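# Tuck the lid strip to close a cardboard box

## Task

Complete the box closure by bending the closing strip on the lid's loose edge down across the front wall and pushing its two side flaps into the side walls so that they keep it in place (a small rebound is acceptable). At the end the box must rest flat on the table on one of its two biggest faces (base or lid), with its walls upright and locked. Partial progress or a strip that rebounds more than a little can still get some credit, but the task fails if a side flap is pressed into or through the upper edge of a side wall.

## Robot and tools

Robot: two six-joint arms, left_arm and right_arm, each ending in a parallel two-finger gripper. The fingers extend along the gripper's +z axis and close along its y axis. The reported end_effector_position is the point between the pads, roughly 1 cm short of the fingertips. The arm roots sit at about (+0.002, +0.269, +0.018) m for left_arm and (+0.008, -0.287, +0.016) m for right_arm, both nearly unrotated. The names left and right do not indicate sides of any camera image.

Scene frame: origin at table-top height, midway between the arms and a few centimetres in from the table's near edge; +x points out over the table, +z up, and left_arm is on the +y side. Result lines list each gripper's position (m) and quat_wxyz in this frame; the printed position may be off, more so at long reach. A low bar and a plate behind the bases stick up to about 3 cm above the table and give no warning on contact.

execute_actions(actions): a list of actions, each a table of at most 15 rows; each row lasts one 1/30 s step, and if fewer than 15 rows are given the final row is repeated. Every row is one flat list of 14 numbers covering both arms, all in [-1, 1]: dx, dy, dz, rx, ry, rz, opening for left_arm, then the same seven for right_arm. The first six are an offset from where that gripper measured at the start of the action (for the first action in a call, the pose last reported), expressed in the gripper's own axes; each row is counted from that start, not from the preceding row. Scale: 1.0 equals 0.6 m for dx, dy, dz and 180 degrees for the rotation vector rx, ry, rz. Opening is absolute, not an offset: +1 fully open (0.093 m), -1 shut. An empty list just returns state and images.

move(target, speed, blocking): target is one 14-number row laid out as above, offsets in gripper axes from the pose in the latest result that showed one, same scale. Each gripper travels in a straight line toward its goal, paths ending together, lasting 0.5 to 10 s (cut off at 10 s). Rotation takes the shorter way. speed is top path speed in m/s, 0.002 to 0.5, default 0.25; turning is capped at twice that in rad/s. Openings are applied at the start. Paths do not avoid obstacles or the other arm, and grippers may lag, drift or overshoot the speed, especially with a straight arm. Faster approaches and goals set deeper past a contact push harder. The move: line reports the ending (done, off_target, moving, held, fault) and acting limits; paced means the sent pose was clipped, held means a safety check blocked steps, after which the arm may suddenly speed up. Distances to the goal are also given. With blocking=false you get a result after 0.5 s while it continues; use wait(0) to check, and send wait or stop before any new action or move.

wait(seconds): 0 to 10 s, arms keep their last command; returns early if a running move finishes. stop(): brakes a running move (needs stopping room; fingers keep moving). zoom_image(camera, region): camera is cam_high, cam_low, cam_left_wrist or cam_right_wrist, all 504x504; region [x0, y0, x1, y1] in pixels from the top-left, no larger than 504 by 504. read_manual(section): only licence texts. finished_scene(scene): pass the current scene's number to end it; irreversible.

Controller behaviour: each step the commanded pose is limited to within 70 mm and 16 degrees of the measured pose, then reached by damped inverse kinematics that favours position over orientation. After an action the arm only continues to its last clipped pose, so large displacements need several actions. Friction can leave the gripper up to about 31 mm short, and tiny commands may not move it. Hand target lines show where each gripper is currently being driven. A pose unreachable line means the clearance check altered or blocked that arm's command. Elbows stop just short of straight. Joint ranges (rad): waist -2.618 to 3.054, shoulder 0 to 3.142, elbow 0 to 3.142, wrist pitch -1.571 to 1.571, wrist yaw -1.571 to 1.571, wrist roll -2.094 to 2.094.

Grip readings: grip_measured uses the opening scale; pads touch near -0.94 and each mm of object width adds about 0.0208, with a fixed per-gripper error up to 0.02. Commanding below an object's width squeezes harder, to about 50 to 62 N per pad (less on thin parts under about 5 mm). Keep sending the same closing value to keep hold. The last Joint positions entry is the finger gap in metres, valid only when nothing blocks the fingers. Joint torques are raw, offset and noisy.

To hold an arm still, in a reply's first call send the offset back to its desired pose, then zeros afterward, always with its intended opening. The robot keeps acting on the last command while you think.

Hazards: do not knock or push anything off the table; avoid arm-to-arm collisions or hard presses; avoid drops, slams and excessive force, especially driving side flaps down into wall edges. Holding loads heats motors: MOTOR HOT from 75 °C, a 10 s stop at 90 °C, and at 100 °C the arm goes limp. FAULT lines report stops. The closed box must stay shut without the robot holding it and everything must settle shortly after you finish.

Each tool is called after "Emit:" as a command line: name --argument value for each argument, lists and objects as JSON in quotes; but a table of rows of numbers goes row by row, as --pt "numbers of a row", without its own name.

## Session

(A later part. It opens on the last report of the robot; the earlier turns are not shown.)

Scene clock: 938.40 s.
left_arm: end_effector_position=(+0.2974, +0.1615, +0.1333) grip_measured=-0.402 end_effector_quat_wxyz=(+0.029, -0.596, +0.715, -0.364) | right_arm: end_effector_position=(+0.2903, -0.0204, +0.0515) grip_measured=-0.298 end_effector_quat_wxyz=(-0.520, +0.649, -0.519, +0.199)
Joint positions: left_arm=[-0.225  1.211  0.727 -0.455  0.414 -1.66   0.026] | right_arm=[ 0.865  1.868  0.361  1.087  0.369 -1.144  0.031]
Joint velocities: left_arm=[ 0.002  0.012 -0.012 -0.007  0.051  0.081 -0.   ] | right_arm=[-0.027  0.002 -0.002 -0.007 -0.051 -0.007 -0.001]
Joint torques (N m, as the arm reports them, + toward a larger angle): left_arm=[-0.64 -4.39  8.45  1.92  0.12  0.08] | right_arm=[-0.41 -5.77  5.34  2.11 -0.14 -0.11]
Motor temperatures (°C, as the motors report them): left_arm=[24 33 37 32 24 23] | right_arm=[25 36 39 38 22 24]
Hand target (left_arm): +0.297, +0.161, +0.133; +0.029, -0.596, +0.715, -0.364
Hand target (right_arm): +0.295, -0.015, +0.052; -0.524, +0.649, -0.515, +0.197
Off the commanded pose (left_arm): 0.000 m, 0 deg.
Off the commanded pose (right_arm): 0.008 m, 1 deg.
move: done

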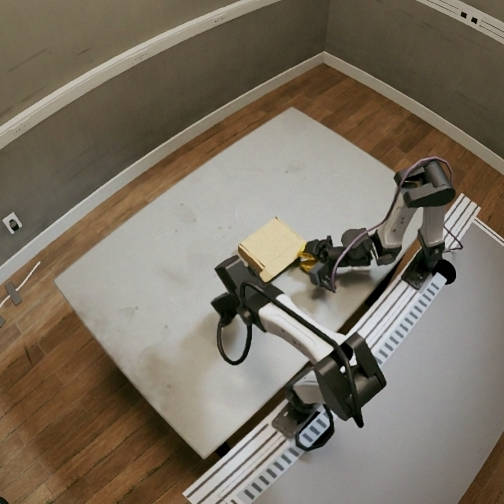

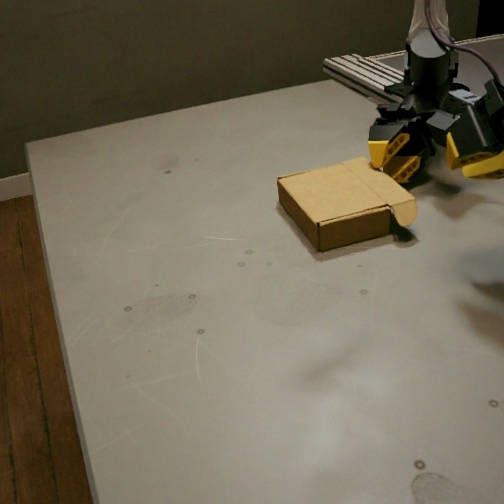

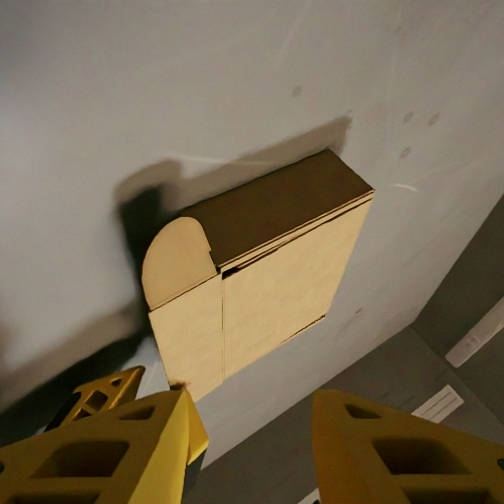

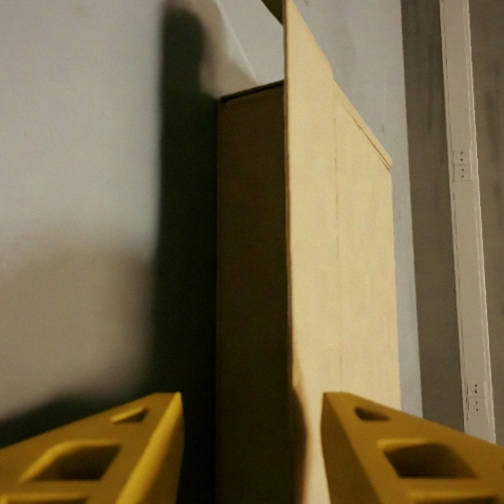

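Emit:
move --target '[0,0,0,0,0,0,-0.4, -0.015,-0.034,0.052,0,0,0,-0.3]' --speed 0.05

Emit:
zoom_image --camera "cam_high" --region '[230, 200, 370, 320]'

Scene clock: 943.87 s.
left_arm: end_effector_position=(+0.2974, +0.1615, +0.1333) grip_measured=-0.402 end_effector_quat_wxyz=(+0.029, -0.596, +0.715, -0.364) | right_arm: end_effector_position=(+0.3175, -0.0017, +0.0662) grip_measured=-0.298 end_effector_quat_wxyz=(-0.530, +0.639, -0.519, +0.202)
Joint positions: left_arm=[-0.225  1.211  0.727 -0.455  0.414 -1.66   0.026] | right_arm=[ 0.834  1.882  0.486  1.006  0.349 -1.154  0.031]
Joint velocities: left_arm=[-0.002 -0.002  0.022 -0.007  0.022 -0.007 -0.   ] | right_arm=[ 0.017 -0.017 -0.012 -0.022 -0.022 -0.037 -0.   ]
Joint torques (N m, as the arm reports them, + toward a larger angle): left_arm=[-0.76 -4.45  8.47  1.93  0.12  0.1 ] | right_arm=[-0.45 -6.6   5.94  1.91 -0.16 -0.11]
Motor temperatures (°C, as the motors report them): left_arm=[24 33 37 32 24 23] | right_arm=[25 36 39 39 22 24]
Hand target (left_arm): +0.297, +0.161, +0.133; +0.029, -0.596, +0.715, -0.364
Hand target (right_arm): +0.321, +0.001, +0.059; -0.520, +0.649, -0.518, +0.200
Off the commanded pose (left_arm): 0.000 m, 0 deg.
Off the commanded pose (right_arm): 0.007 m, 2 deg.
move: done

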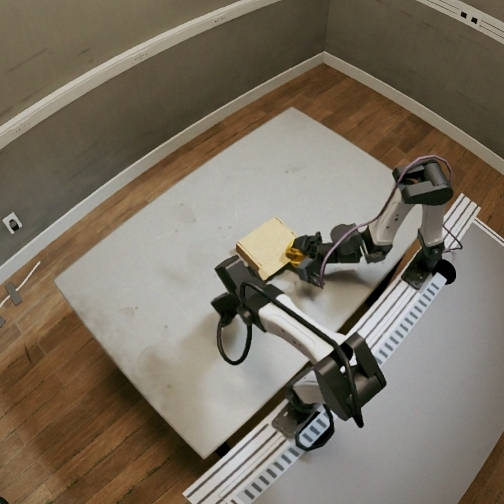

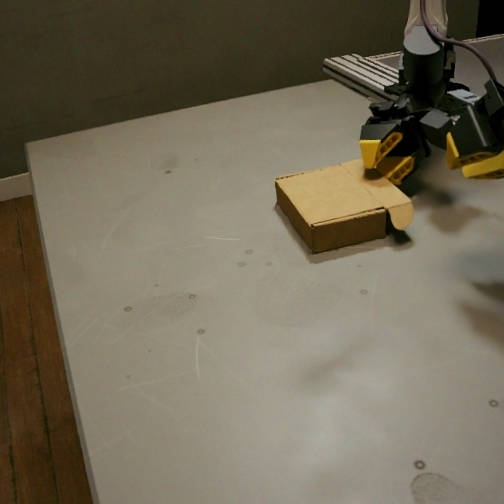

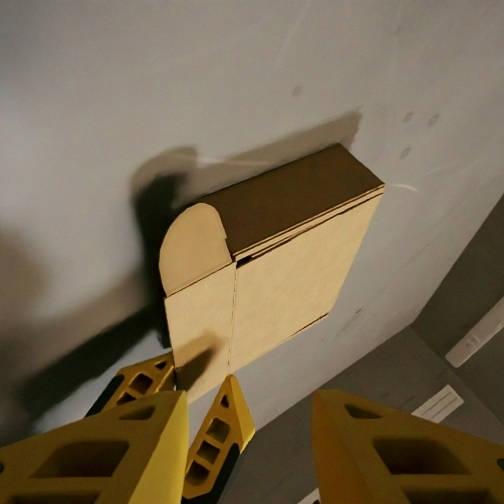

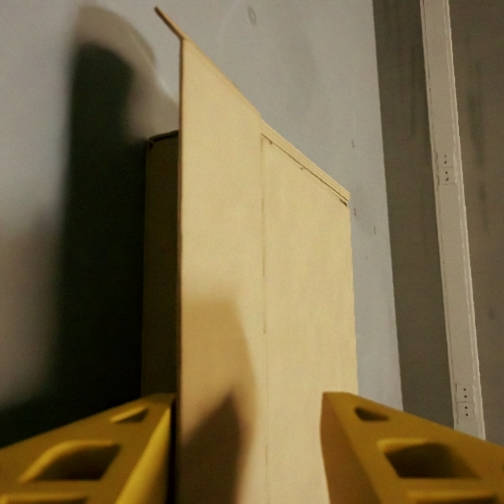

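Region (230, 200, 370, 320) of cam_high's 504x504 image, scaled by 3.600, with more detail than that image has; it fills the top 432 rows of this view, and the rest is white.

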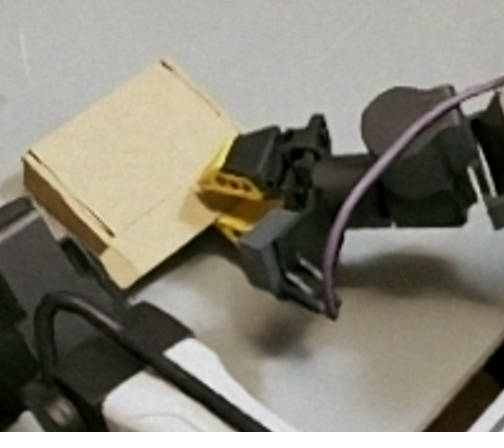

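Emit:
execute_actions --actions '[[[0,0,0,0,0,0,-0.4, 0,0,0,0,0,0,-0.6]],[[0,0,0,0,0,0,-0.4, 0,0,0,0,0,0,-0.85]],[[0,0,0,0,0,0,-0.4, 0,0,0,0,0,0,-1]]]'

Emit:
move --target '[0,0,0,0,0,0,-0.4, -0.012,-0.037,-0.015,-0.268,0,0.143,-1]' --speed 0.15

Emit:
zoom_image --camera "cam_low" --region '[260, 100, 504, 280]'

Scene clock: 955.23 s.
left_arm: end_effector_position=(+0.2974, +0.1615, +0.1333) grip_measured=-0.402 end_effector_quat_wxyz=(+0.029, -0.596, +0.715, -0.364) | right_arm: end_effector_position=(+0.3193, -0.0004, +0.0723) grip_measured=-0.970 end_effector_quat_wxyz=(-0.540, +0.633, -0.515, +0.205)
Joint positions: left_arm=[-0.225  1.211  0.727 -0.455  0.414 -1.66   0.026] | right_arm=[ 0.834  1.882  0.486  1.034  0.351 -1.163  0.   ]
Joint velocities: left_arm=[-0.002 -0.007  0.017 -0.022 -0.066 -0.007  0.001] | right_arm=[ 0.002  0.007 -0.007 -0.007  0.037 -0.081  0.   ]
Joint torques (N m, as the arm reports them, + toward a larger angle): left_arm=[-0.69 -4.36  8.59  1.93  0.11  0.08] | right_arm=[ 0.25 -8.08  4.54  1.93 -0.04  0.07]
Motor temperatures (°C, as the motors report them): left_arm=[24 33 38 32 24 23] | right_arm=[25 37 39 39 22 24]
Hand target (left_arm): +0.297, +0.161, +0.133; +0.029, -0.596, +0.715, -0.364
Hand target (right_arm): +0.318, -0.001, +0.067; -0.532, +0.638, -0.519, +0.202
Off the commanded pose (left_arm): 0.000 m, 0 deg.
Off the commanded pose (right_arm): 0.005 m, 1 deg.

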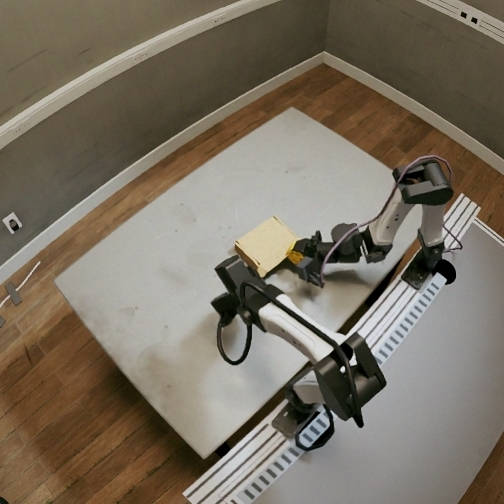

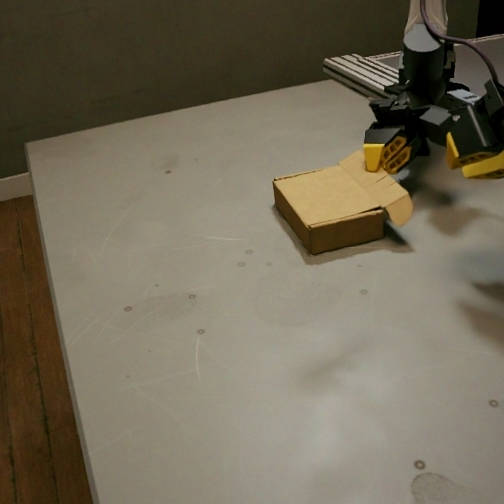

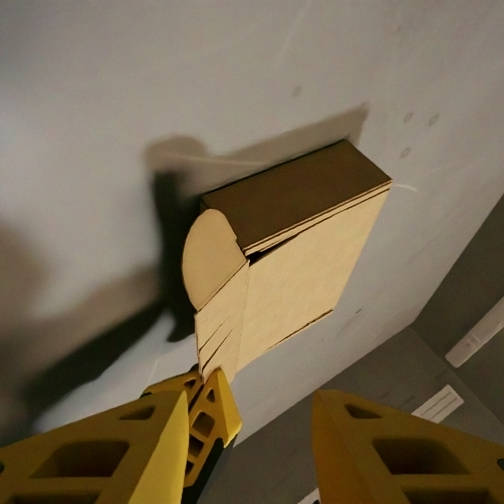

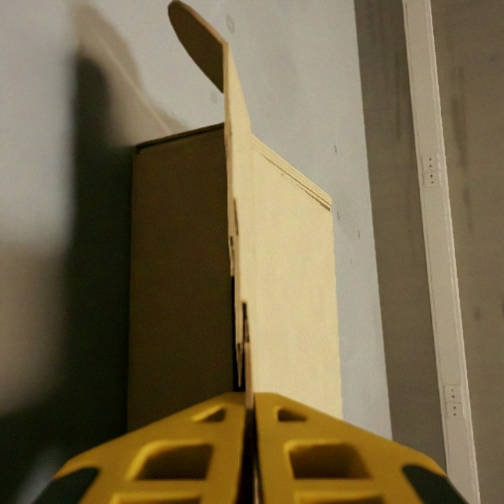

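Scene clock: 959.03 s.
left_arm: end_effector_position=(+0.2974, +0.1615, +0.1333) grip_measured=-0.402 end_effector_quat_wxyz=(+0.029, -0.596, +0.715, -0.364) | right_arm: end_effector_position=(+0.3358, +0.0059, +0.1164) grip_measured=-0.969 end_effector_quat_wxyz=(-0.314, +0.672, -0.663, -0.107)
Joint positions: left_arm=[-0.225  1.211  0.727 -0.455  0.414 -1.66   0.026] | right_arm=[ 0.586  1.744  1.169 -0.39  -0.263 -0.876  0.   ]
Joint velocities: left_arm=[ 0.007  0.007  0.027 -0.022  0.022  0.022  0.   ] | right_arm=[-0.002 -0.007  0.002  0.007  0.007 -0.022  0.   ]
Joint torques (N m, as the arm reports them, + toward a larger angle): left_arm=[-0.65 -4.47  8.48  1.95  0.14  0.08] | right_arm=[-0.13 -7.    7.41  0.72 -0.54  0.06]
Motor temperatures (°C, as the motors report them): left_arm=[24 32 39 32 24 23] | right_arm=[25 37 40 38 22 24]
Hand target (left_arm): +0.297, +0.161, +0.133; +0.029, -0.596, +0.715, -0.364
Hand target (right_arm): +0.321, +0.000, +0.096; -0.265, +0.672, -0.679, -0.132
Off the commanded pose (left_arm): 0.000 m, 0 deg.
Off the commanded pose (right_arm): 0.026 m, 7 deg.
move: off_target (right_arm)

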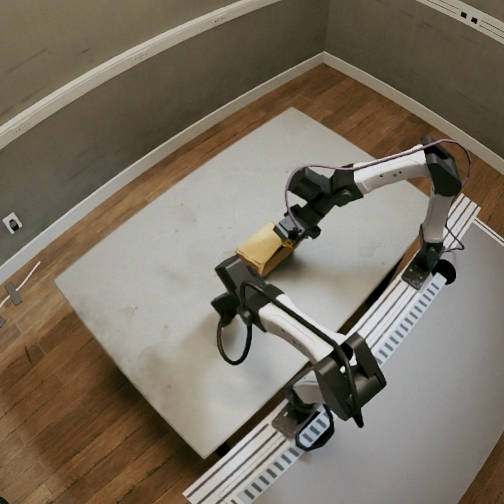

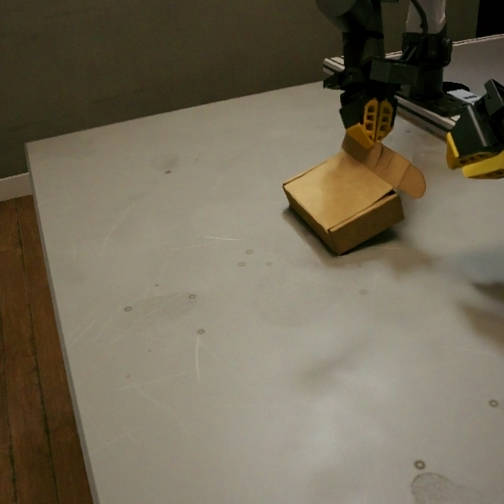

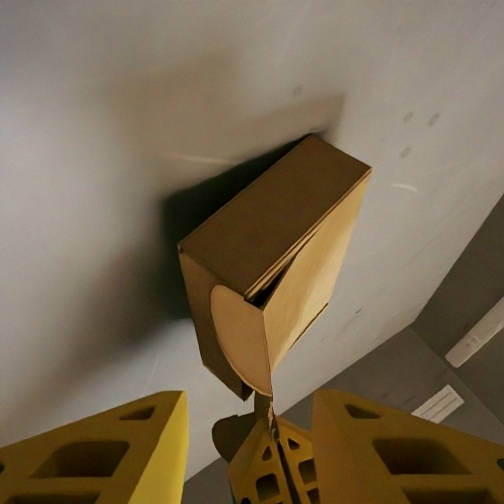

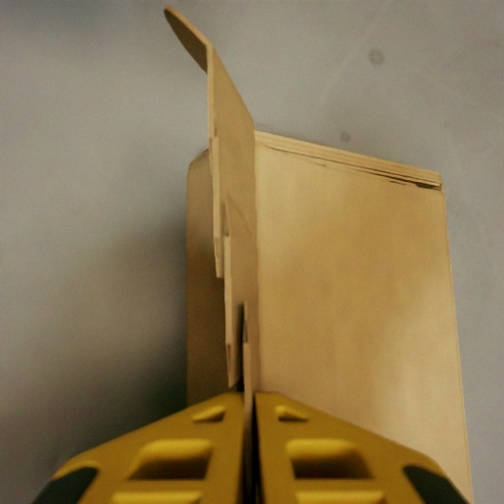

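Region (260, 100, 504, 280) of cam_low's 504x504 image, scaled by 2.066, with more detail than that image has; it fills the top 372 rows of this view, and the rest is white.

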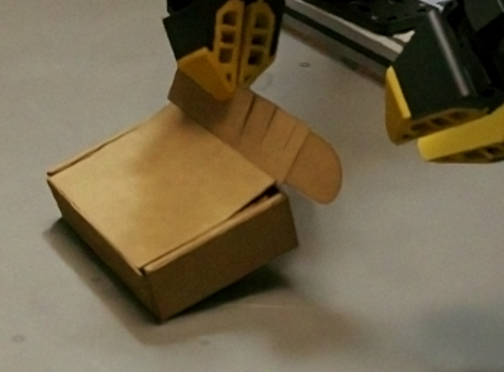

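Emit:
move --target '[0.007,0,0.115,0,0,0,-0.4, 0.024,0.033,0.013,0,0,0,-1]' --speed 0.1

Scene clock: 984.87 s.
left_arm: end_effector_position=(+0.3351, +0.1247, +0.0992) grip_measured=-0.402 end_effector_quat_wxyz=(+0.038, -0.591, +0.712, -0.377) | right_arm: end_effector_position=(+0.3429, +0.0078, +0.1292) grip_measured=-0.969 end_effector_quat_wxyz=(-0.364, +0.665, -0.646, -0.090)
Joint positions: left_arm=[-0.343  1.435  0.714 -0.146  0.343 -1.761  0.026] | right_arm=[ 0.586  1.696  1.102 -0.261 -0.249 -0.883  0.   ]
Joint velocities: left_arm=[ 0.002 -0.032  0.007  0.022  0.007  0.022  0.002] | right_arm=[ 0.007 -0.002  0.007 -0.037 -0.051 -0.022  0.   ]
Joint torques (N m, as the arm reports them, + toward a larger angle): left_arm=[-1.48 -4.56  6.24  2.18  0.03 -0.02] | right_arm=[ 1.08 -8.14  4.06  1.22 -0.33  0.09]
Motor temperatures (°C, as the motors report them): left_arm=[24 32 40 32 24 23] | right_arm=[25 37 42 34 22 24]
Hand target (left_arm): +0.329, +0.123, +0.086; +0.029, -0.596, +0.715, -0.365
Hand target (right_arm): +0.321, -0.001, +0.098; -0.314, +0.672, -0.663, -0.106
Off the commanded pose (left_arm): 0.016 m, 2 deg.
Off the commanded pose (right_arm): 0.040 m, 6 deg.
move: off_target (left_arm, right_arm)

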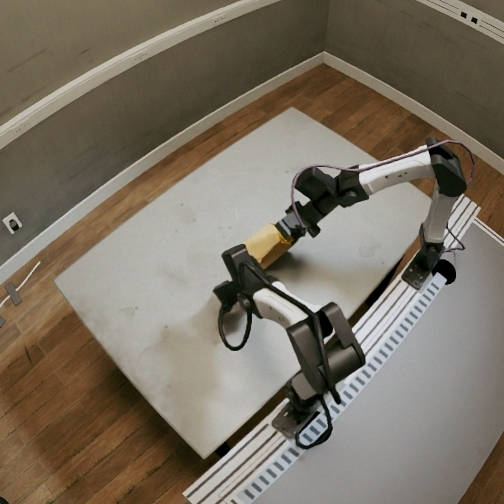

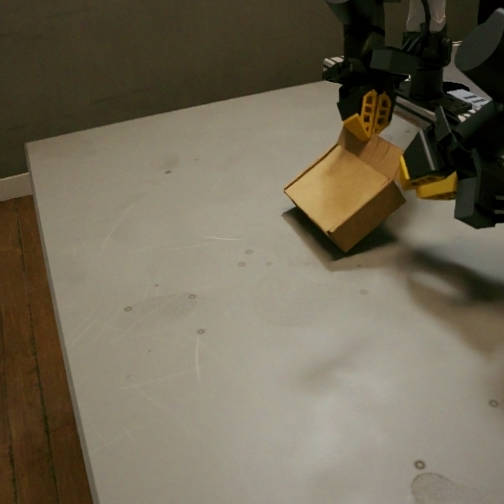

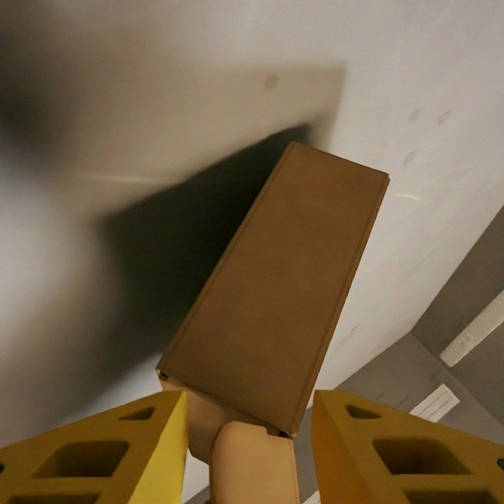

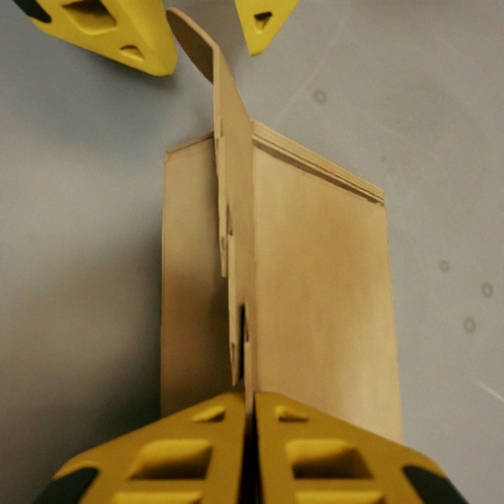

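Emit:
move --target '[0,-0.02,0,0,0,0,-0.4, 0,0,0,0,0,0,-1]' --speed 0.04

Emit:
move --target '[0.06,0,0.01,0,0,0,-0.4, 0,0,0,0,0,0,-1]' --speed 0.04

Scene clock: 1000.47 s.
left_arm: end_effector_position=(+0.3438, +0.1227, +0.1113) grip_measured=-0.402 end_effector_quat_wxyz=(+0.045, -0.586, +0.710, -0.388) | right_arm: end_effector_position=(+0.3492, +0.0088, +0.1357) grip_measured=-0.969 end_effector_quat_wxyz=(-0.380, +0.664, -0.639, -0.078)
Joint positions: left_arm=[-0.343  1.435  0.749 -0.152  0.342 -1.762  0.026] | right_arm=[ 0.586  1.691  1.102 -0.231 -0.233 -0.893  0.   ]
Joint velocities: left_arm=[-0.007 -0.012 -0.022 -0.037  0.022  0.007  0.001] | right_arm=[-0.012 -0.027 -0.007 -0.022 -0.007  0.007  0.   ]
Joint torques (N m, as the arm reports them, + toward a larger angle): left_arm=[ 0.11 -4.69  9.53  1.85  0.17  0.17] | right_arm=[ 0.27 -8.91  7.06  1.38 -0.37  0.04]
Motor temperatures (°C, as the motors report them): left_arm=[24 31 39 33 24 23] | right_arm=[25 38 40 35 22 24]
Hand target (left_arm): +0.345, +0.125, +0.106; +0.038, -0.591, +0.712, -0.377
Hand target (right_arm): +0.343, +0.008, +0.129; -0.365, +0.665, -0.646, -0.090
Off the commanded pose (left_arm): 0.006 m, 2 deg.
Off the commanded pose (right_arm): 0.009 m, 2 deg.
move: done

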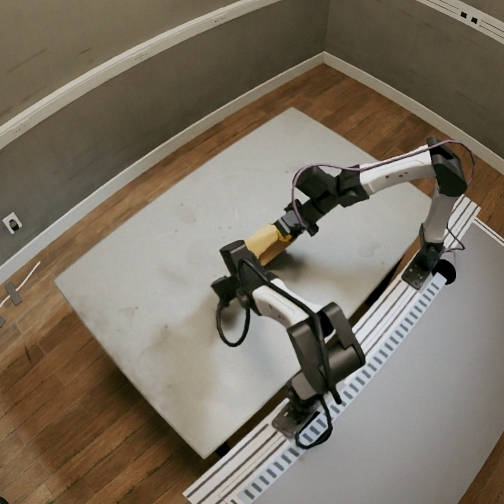

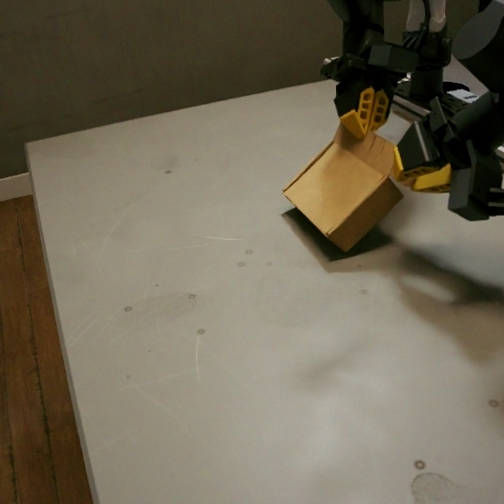

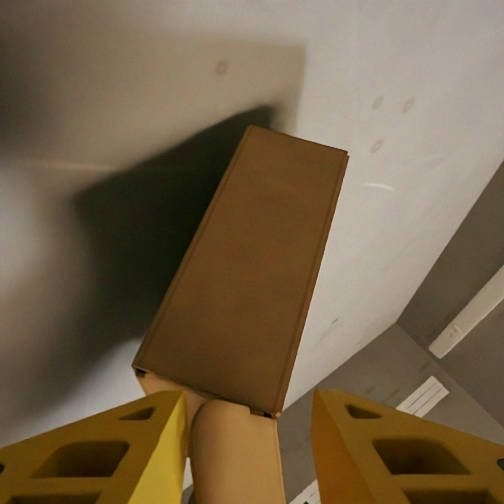

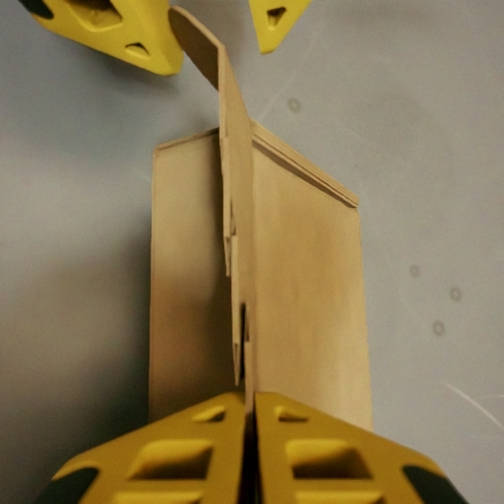

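Scene clock: 1001.67 s.
left_arm: end_effector_position=(+0.3373, +0.1055, +0.1073) grip_measured=-0.402 end_effector_quat_wxyz=(+0.060, -0.605, +0.703, -0.368) | right_arm: end_effector_position=(+0.3549, +0.0082, +0.1398) grip_measured=-0.969 end_effector_quat_wxyz=(-0.391, +0.663, -0.635, -0.063)
Joint positions: left_arm=[-0.448  1.435  0.749 -0.152  0.215 -1.859  0.026] | right_arm=[ 0.586  1.688  1.102 -0.21  -0.211 -0.906  0.   ]
Joint velocities: left_arm=[-0.002 -0.017 -0.012  0.007 -0.125 -0.066  0.001] | right_arm=[-0.002 -0.007 -0.007 -0.007  0.022  0.051  0.   ]
Joint torques (N m, as the arm reports them, + toward a larger angle): left_arm=[-2.93 -7.35 10.21  2.02  0.44  0.08] | right_arm=[ 0.13 -9.14  7.16  1.51 -0.41  0.07]
Motor temperatures (°C, as the motors report them): left_arm=[24 32 39 33 24 23] | right_arm=[25 38 40 35 22 24]
Hand target (left_arm): +0.335, +0.089, +0.122; +0.046, -0.586, +0.710, -0.388
Hand target (right_arm): +0.349, +0.009, +0.136; -0.380, +0.663, -0.640, -0.078
Off the commanded pose (left_arm): 0.022 m, 4 deg.
Off the commanded pose (right_arm): 0.007 m, 2 deg.
move: off_target (left_arm)

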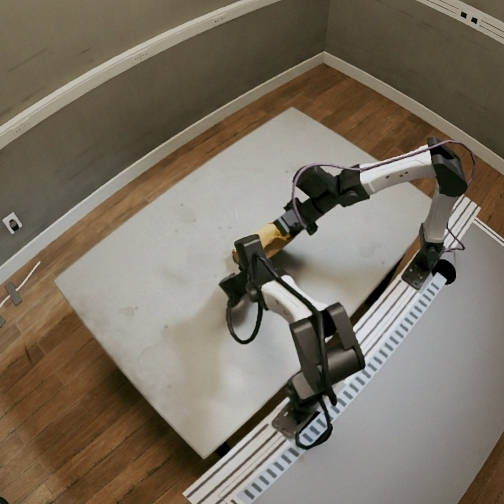

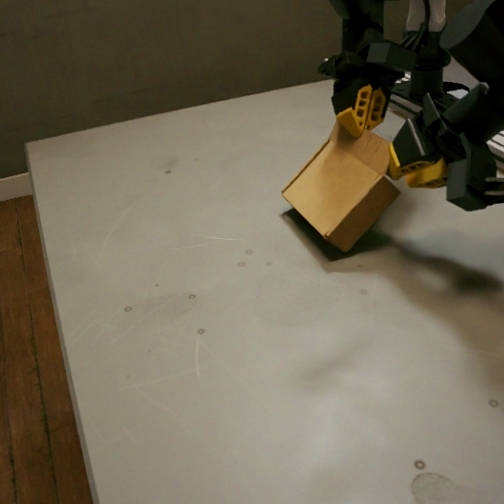

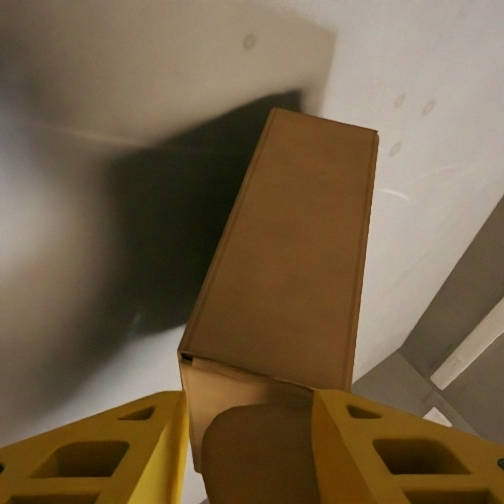

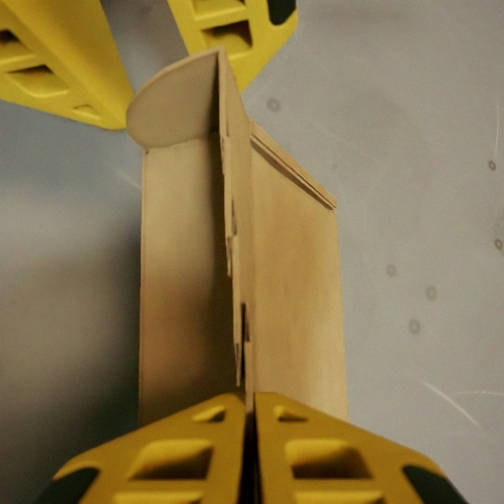

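Emit:
move --target '[-0.015,-0.04,-0.01,0,0,0,-0.4, 0,0,0,0,0,0,-1]' --speed 0.04

Scene clock: 1007.73 s.
left_arm: end_effector_position=(+0.3514, +0.1185, +0.1244) grip_measured=-0.402 end_effector_quat_wxyz=(+0.068, -0.607, +0.700, -0.370) | right_arm: end_effector_position=(+0.3618, +0.0104, +0.1462) grip_measured=-0.970 end_effector_quat_wxyz=(-0.408, +0.660, -0.628, -0.052)
Joint positions: left_arm=[-0.393  1.435  0.819 -0.22   0.24  -1.821  0.026] | right_arm=[ 0.586  1.688  1.102 -0.17  -0.198 -0.914  0.   ]
Joint velocities: left_arm=[ 0.002 -0.007  0.007 -0.095 -0.007 -0.051  0.001] | right_arm=[-0.007 -0.012  0.002 -0.037  0.007 -0.022  0.   ]
Joint torques (N m, as the arm reports them, + toward a larger angle): left_arm=[-0.13 -4.51 10.2   2.    0.18  0.14] | right_arm=[ 0.28 -9.41  7.17  1.42 -0.31  0.03]
Motor temperatures (°C, as the motors report them): left_arm=[24 32 40 33 24 23] | right_arm=[25 39 40 35 22 24]
Hand target (left_arm): +0.356, +0.117, +0.122; +0.061, -0.605, +0.703, -0.367
Hand target (right_arm): +0.355, +0.008, +0.140; -0.391, +0.663, -0.635, -0.063
Off the commanded pose (left_arm): 0.005 m, 1 deg.
Off the commanded pose (right_arm): 0.010 m, 3 deg.
move: off_target (right_arm)

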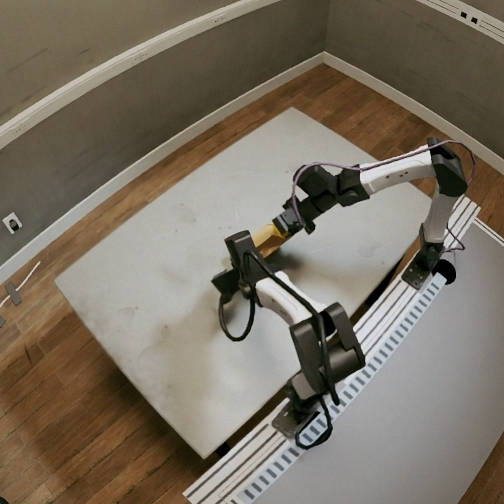

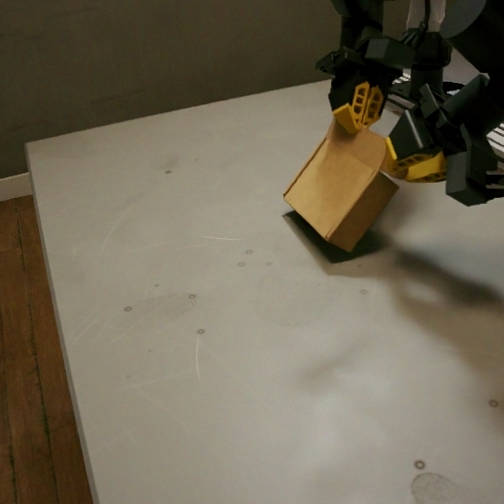

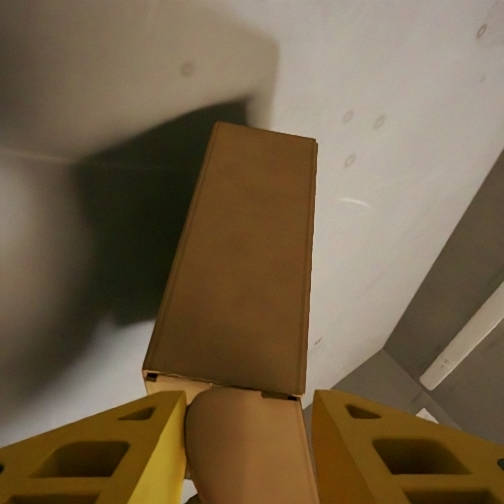

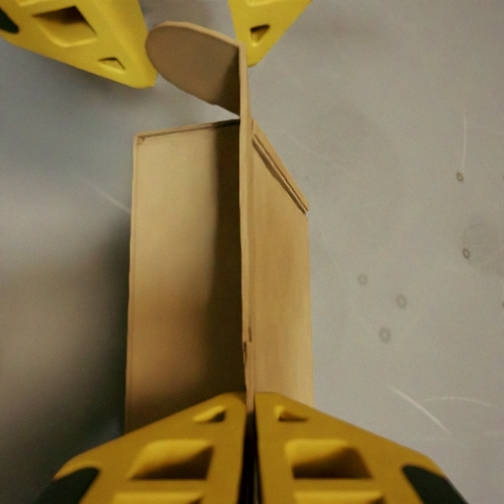

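Emit:
move --target '[0,-0.03,0,0,0,0,-0.4, 0.006,0.0145,0,-0.012,0.004,0.005,-1]' --speed 0.04

Emit:
move --target '[0.06,-0.005,0.02,0,0,0,-0.4, 0.006,0.0145,0,-0.012,0.004,0.005,-1]' --speed 0.04

Scene clock: 1018.60 s.
left_arm: end_effector_position=(+0.3577, +0.1211, +0.1320) grip_measured=-0.402 end_effector_quat_wxyz=(+0.067, -0.611, +0.700, -0.365) | right_arm: end_effector_position=(+0.3649, +0.0106, +0.1499) grip_measured=-0.970 end_effector_quat_wxyz=(-0.416, +0.657, -0.627, -0.047)
Joint positions: left_arm=[-0.381  1.448  0.872 -0.271  0.242 -1.815  0.026] | right_arm=[ 0.586  1.684  1.102 -0.155 -0.189 -0.912  0.   ]
Joint velocities: left_arm=[-0.007  0.002  0.007  0.007  0.007 -0.037 -0.001] | right_arm=[ 0.012 -0.002  0.007 -0.051 -0.095  0.022  0.   ]
Joint torques (N m, as the arm reports them, + toward a larger angle): left_arm=[-0.44 -5.11 10.54  2.17  0.14  0.19] | right_arm=[ 0.37 -9.1   7.22  1.34 -0.37 -0.02]
Motor temperatures (°C, as the motors report them): left_arm=[24 32 42 33 24 23] | right_arm=[25 40 41 35 22 24]
Hand target (left_arm): +0.366, +0.119, +0.135; +0.068, -0.607, +0.700, -0.371
Hand target (right_arm): +0.355, +0.009, +0.140; -0.392, +0.663, -0.635, -0.063
Off the commanded pose (left_arm): 0.009 m, 1 deg.
Off the commanded pose (right_arm): 0.014 m, 4 deg.
move: off_target (right_arm)

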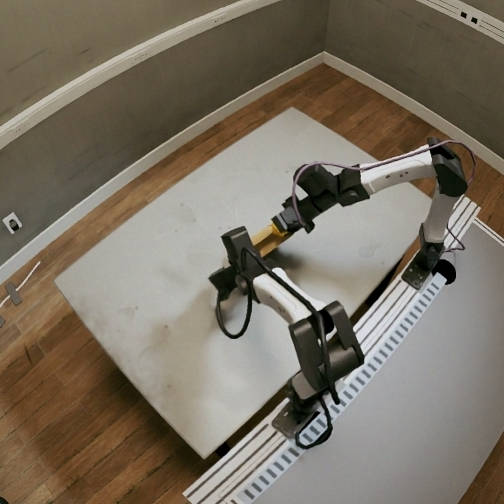

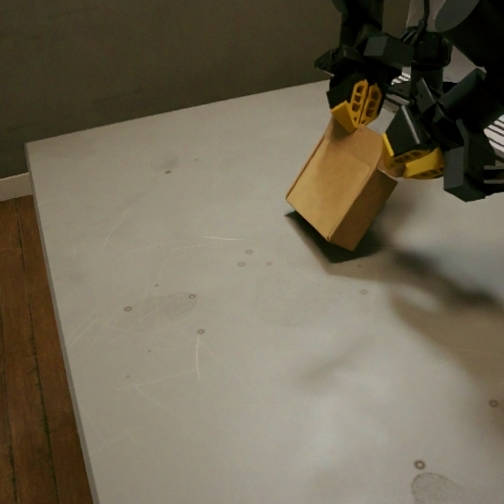

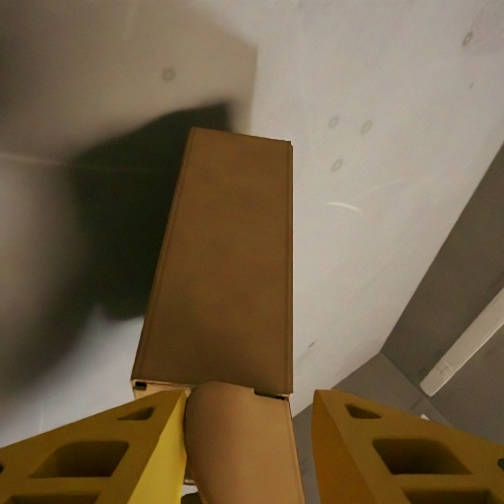

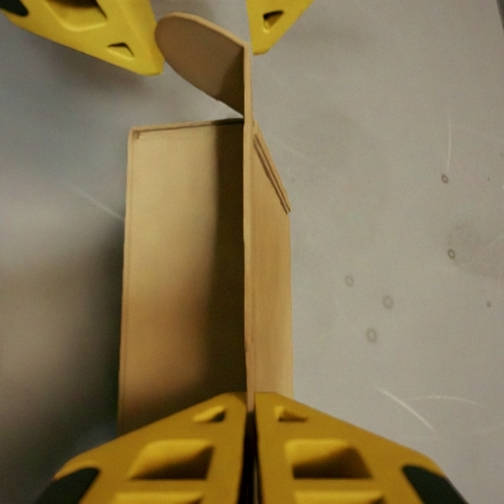

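Scene clock: 1019.80 s.
left_arm: end_effector_position=(+0.3561, +0.1049, +0.1324) grip_measured=-0.402 end_effector_quat_wxyz=(+0.088, -0.629, +0.690, -0.347) | right_arm: end_effector_position=(+0.3680, +0.0066, +0.1522) grip_measured=-0.970 end_effector_quat_wxyz=(-0.418, +0.652, -0.631, -0.040)
Joint positions: left_arm=[-0.477  1.462  0.897 -0.284  0.114 -1.904  0.026] | right_arm=[ 0.58   1.678  1.102 -0.157 -0.176 -0.91   0.   ]
Joint velocities: left_arm=[ 0.002  0.012 -0.012  0.037  0.007 -0.007  0.002] | right_arm=[-0.012  0.002  0.007  0.051 -0.022  0.095  0.   ]
Joint torques (N m, as the arm reports them, + toward a larger angle): left_arm=[-3.15 -5.32 10.75  2.26  0.46  0.06] | right_arm=[ 0.9  -8.61  7.13  1.47 -0.42  0.02]
Motor temperatures (°C, as the motors report them): left_arm=[24 32 42 33 24 23] | right_arm=[25 40 41 36 22 24]
Hand target (left_arm): +0.357, +0.084, +0.139; +0.067, -0.610, +0.700, -0.365
Hand target (right_arm): +0.358, +0.009, +0.144; -0.399, +0.660, -0.634, -0.057
Off the commanded pose (left_arm): 0.022 m, 4 deg.
Off the commanded pose (right_arm): 0.013 m, 3 deg.
move: off_target (left_arm, right_arm)

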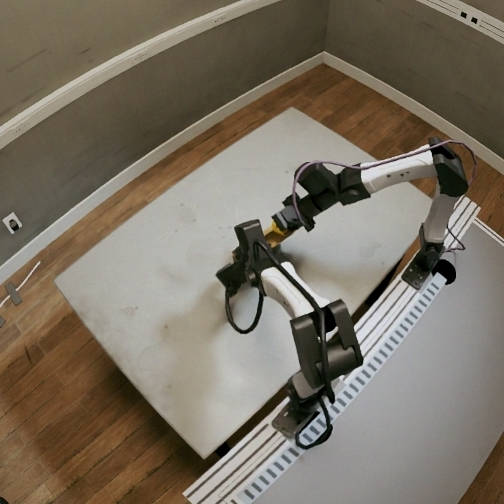

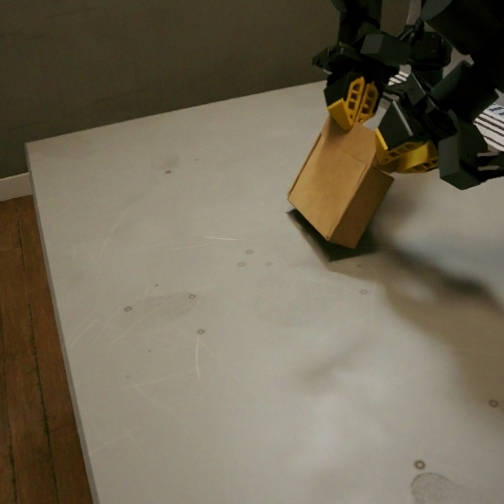

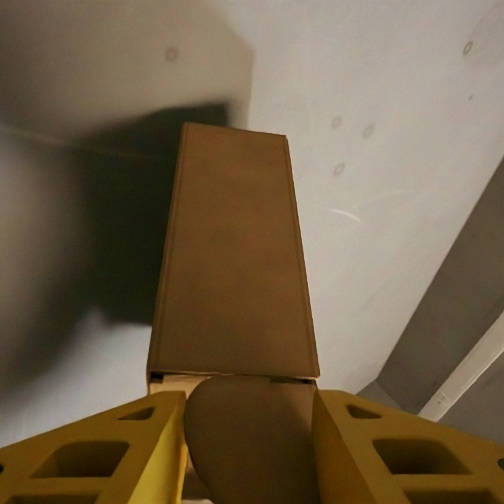

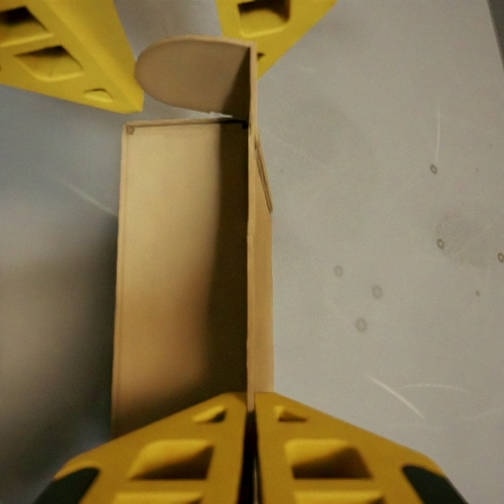

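Emit:
execute_actions --actions '[]'

Scene clock: 1036.13 s.
left_arm: end_effector_position=(+0.3562, +0.1049, +0.1325) grip_measured=-0.402 end_effector_quat_wxyz=(+0.088, -0.630, +0.689, -0.347) | right_arm: end_effector_position=(+0.3680, +0.0066, +0.1522) grip_measured=-0.970 end_effector_quat_wxyz=(-0.418, +0.652, -0.631, -0.040)
Joint positions: left_arm=[-0.477  1.462  0.897 -0.284  0.113 -1.908  0.026] | right_arm=[ 0.58   1.678  1.102 -0.157 -0.176 -0.91   0.   ]
Joint velocities: left_arm=[-0.007 -0.012  0.007 -0.081 -0.022  0.022  0.   ] | right_arm=[-0.007  0.002 -0.022 -0.066  0.007  0.007  0.   ]
Joint torques (N m, as the arm reports them, + toward a larger angle): left_arm=[-3.17 -5.32 10.69  2.29  0.46  0.08] | right_arm=[ 0.85 -8.64  7.21  1.45 -0.4   0.02]
Motor temperatures (°C, as the motors report them): left_arm=[24 32 44 33 24 23] | right_arm=[25 40 42 36 22 24]
Hand target (left_arm): +0.357, +0.084, +0.139; +0.067, -0.611, +0.699, -0.365
Hand target (right_arm): +0.358, +0.009, +0.144; -0.399, +0.660, -0.634, -0.057
Off the commanded pose (left_arm): 0.022 m, 4 deg.
Off the commanded pose (right_arm): 0.013 m, 3 deg.

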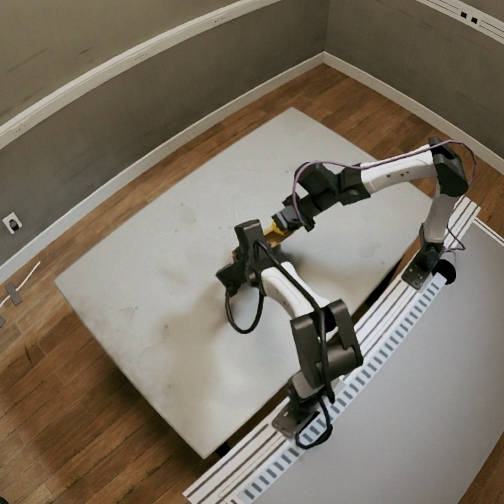

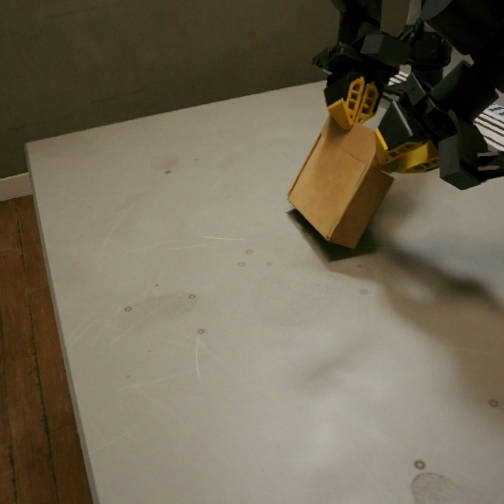

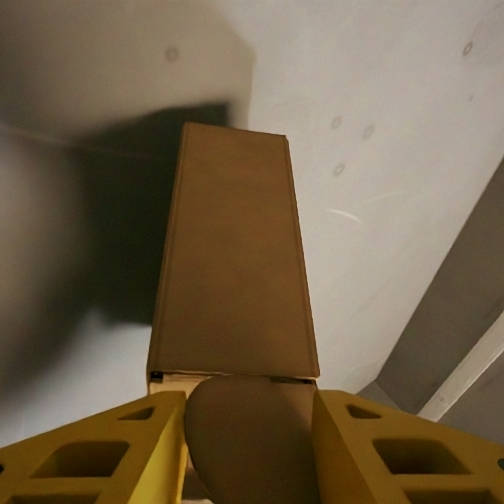

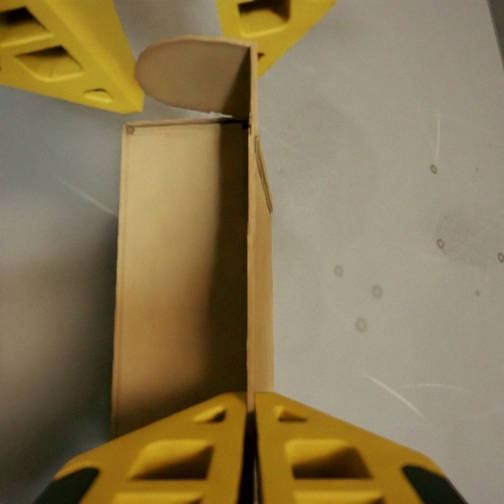

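Emit:
move --target '[-0.065,0,0,0,0,0,-0.4, 0,0.021,0.003,0,0,0,-1]' --speed 0.04

Scene clock: 1046.67 s.
left_arm: end_effector_position=(+0.3673, +0.1394, +0.1275) grip_measured=-0.402 end_effector_quat_wxyz=(+0.093, -0.631, +0.686, -0.350) | right_arm: end_effector_position=(+0.3677, +0.0083, +0.1540) grip_measured=-0.970 end_effector_quat_wxyz=(-0.427, +0.648, -0.629, -0.037)
Joint positions: left_arm=[-0.351  1.462  0.876 -0.267  0.188 -1.817  0.026] | right_arm=[ 0.587  1.671  1.086 -0.126 -0.166 -0.904  0.   ]
Joint velocities: left_arm=[ 0.022  0.007 -0.002  0.081 -0.007  0.081  0.001] | right_arm=[-0.012  0.007 -0.007 -0.081  0.007 -0.007  0.   ]
Joint torques (N m, as the arm reports them, + toward a larger angle): left_arm=[ 0.02 -6.81  6.46  2.24  0.09  0.16] | right_arm=[ 1.64 -9.75  5.4   1.88 -0.18  0.01]
Motor temperatures (°C, as the motors report them): left_arm=[24 32 45 34 25 23] | right_arm=[25 41 42 36 22 24]
Hand target (left_arm): +0.363, +0.141, +0.119; -0.088, +0.630, -0.690, +0.346
Hand target (right_arm): +0.358, +0.009, +0.145; -0.418, +0.652, -0.631, -0.040
Off the commanded pose (left_arm): 0.008 m, 1 deg.
Off the commanded pose (right_arm): 0.013 m, 1 deg.
move: off_target (right_arm)

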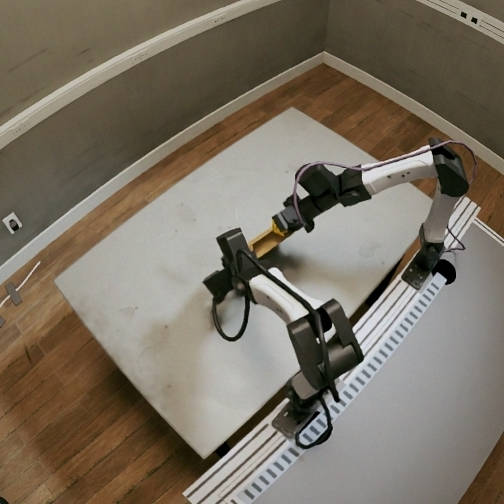

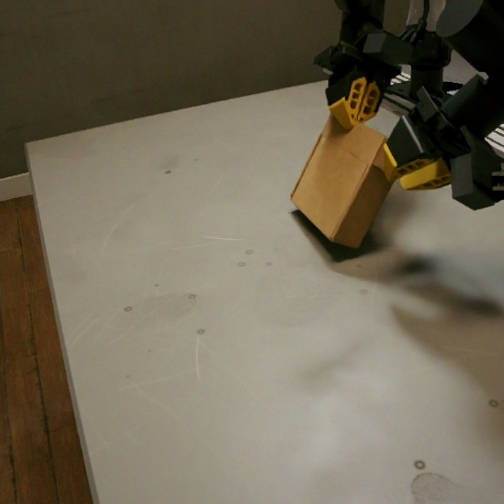

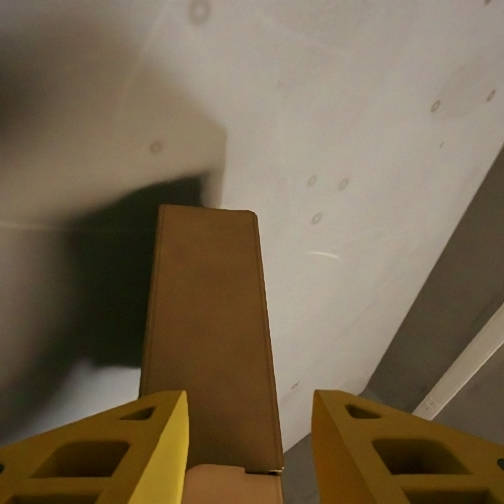

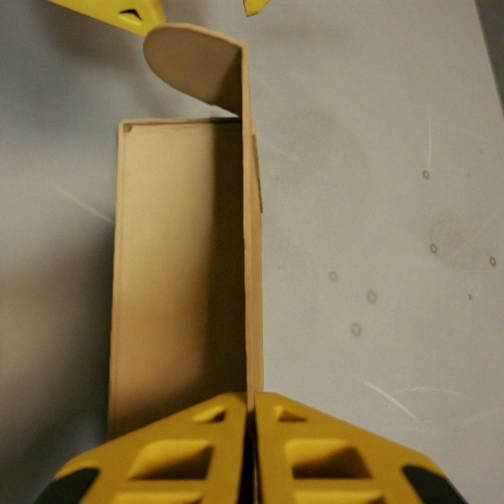

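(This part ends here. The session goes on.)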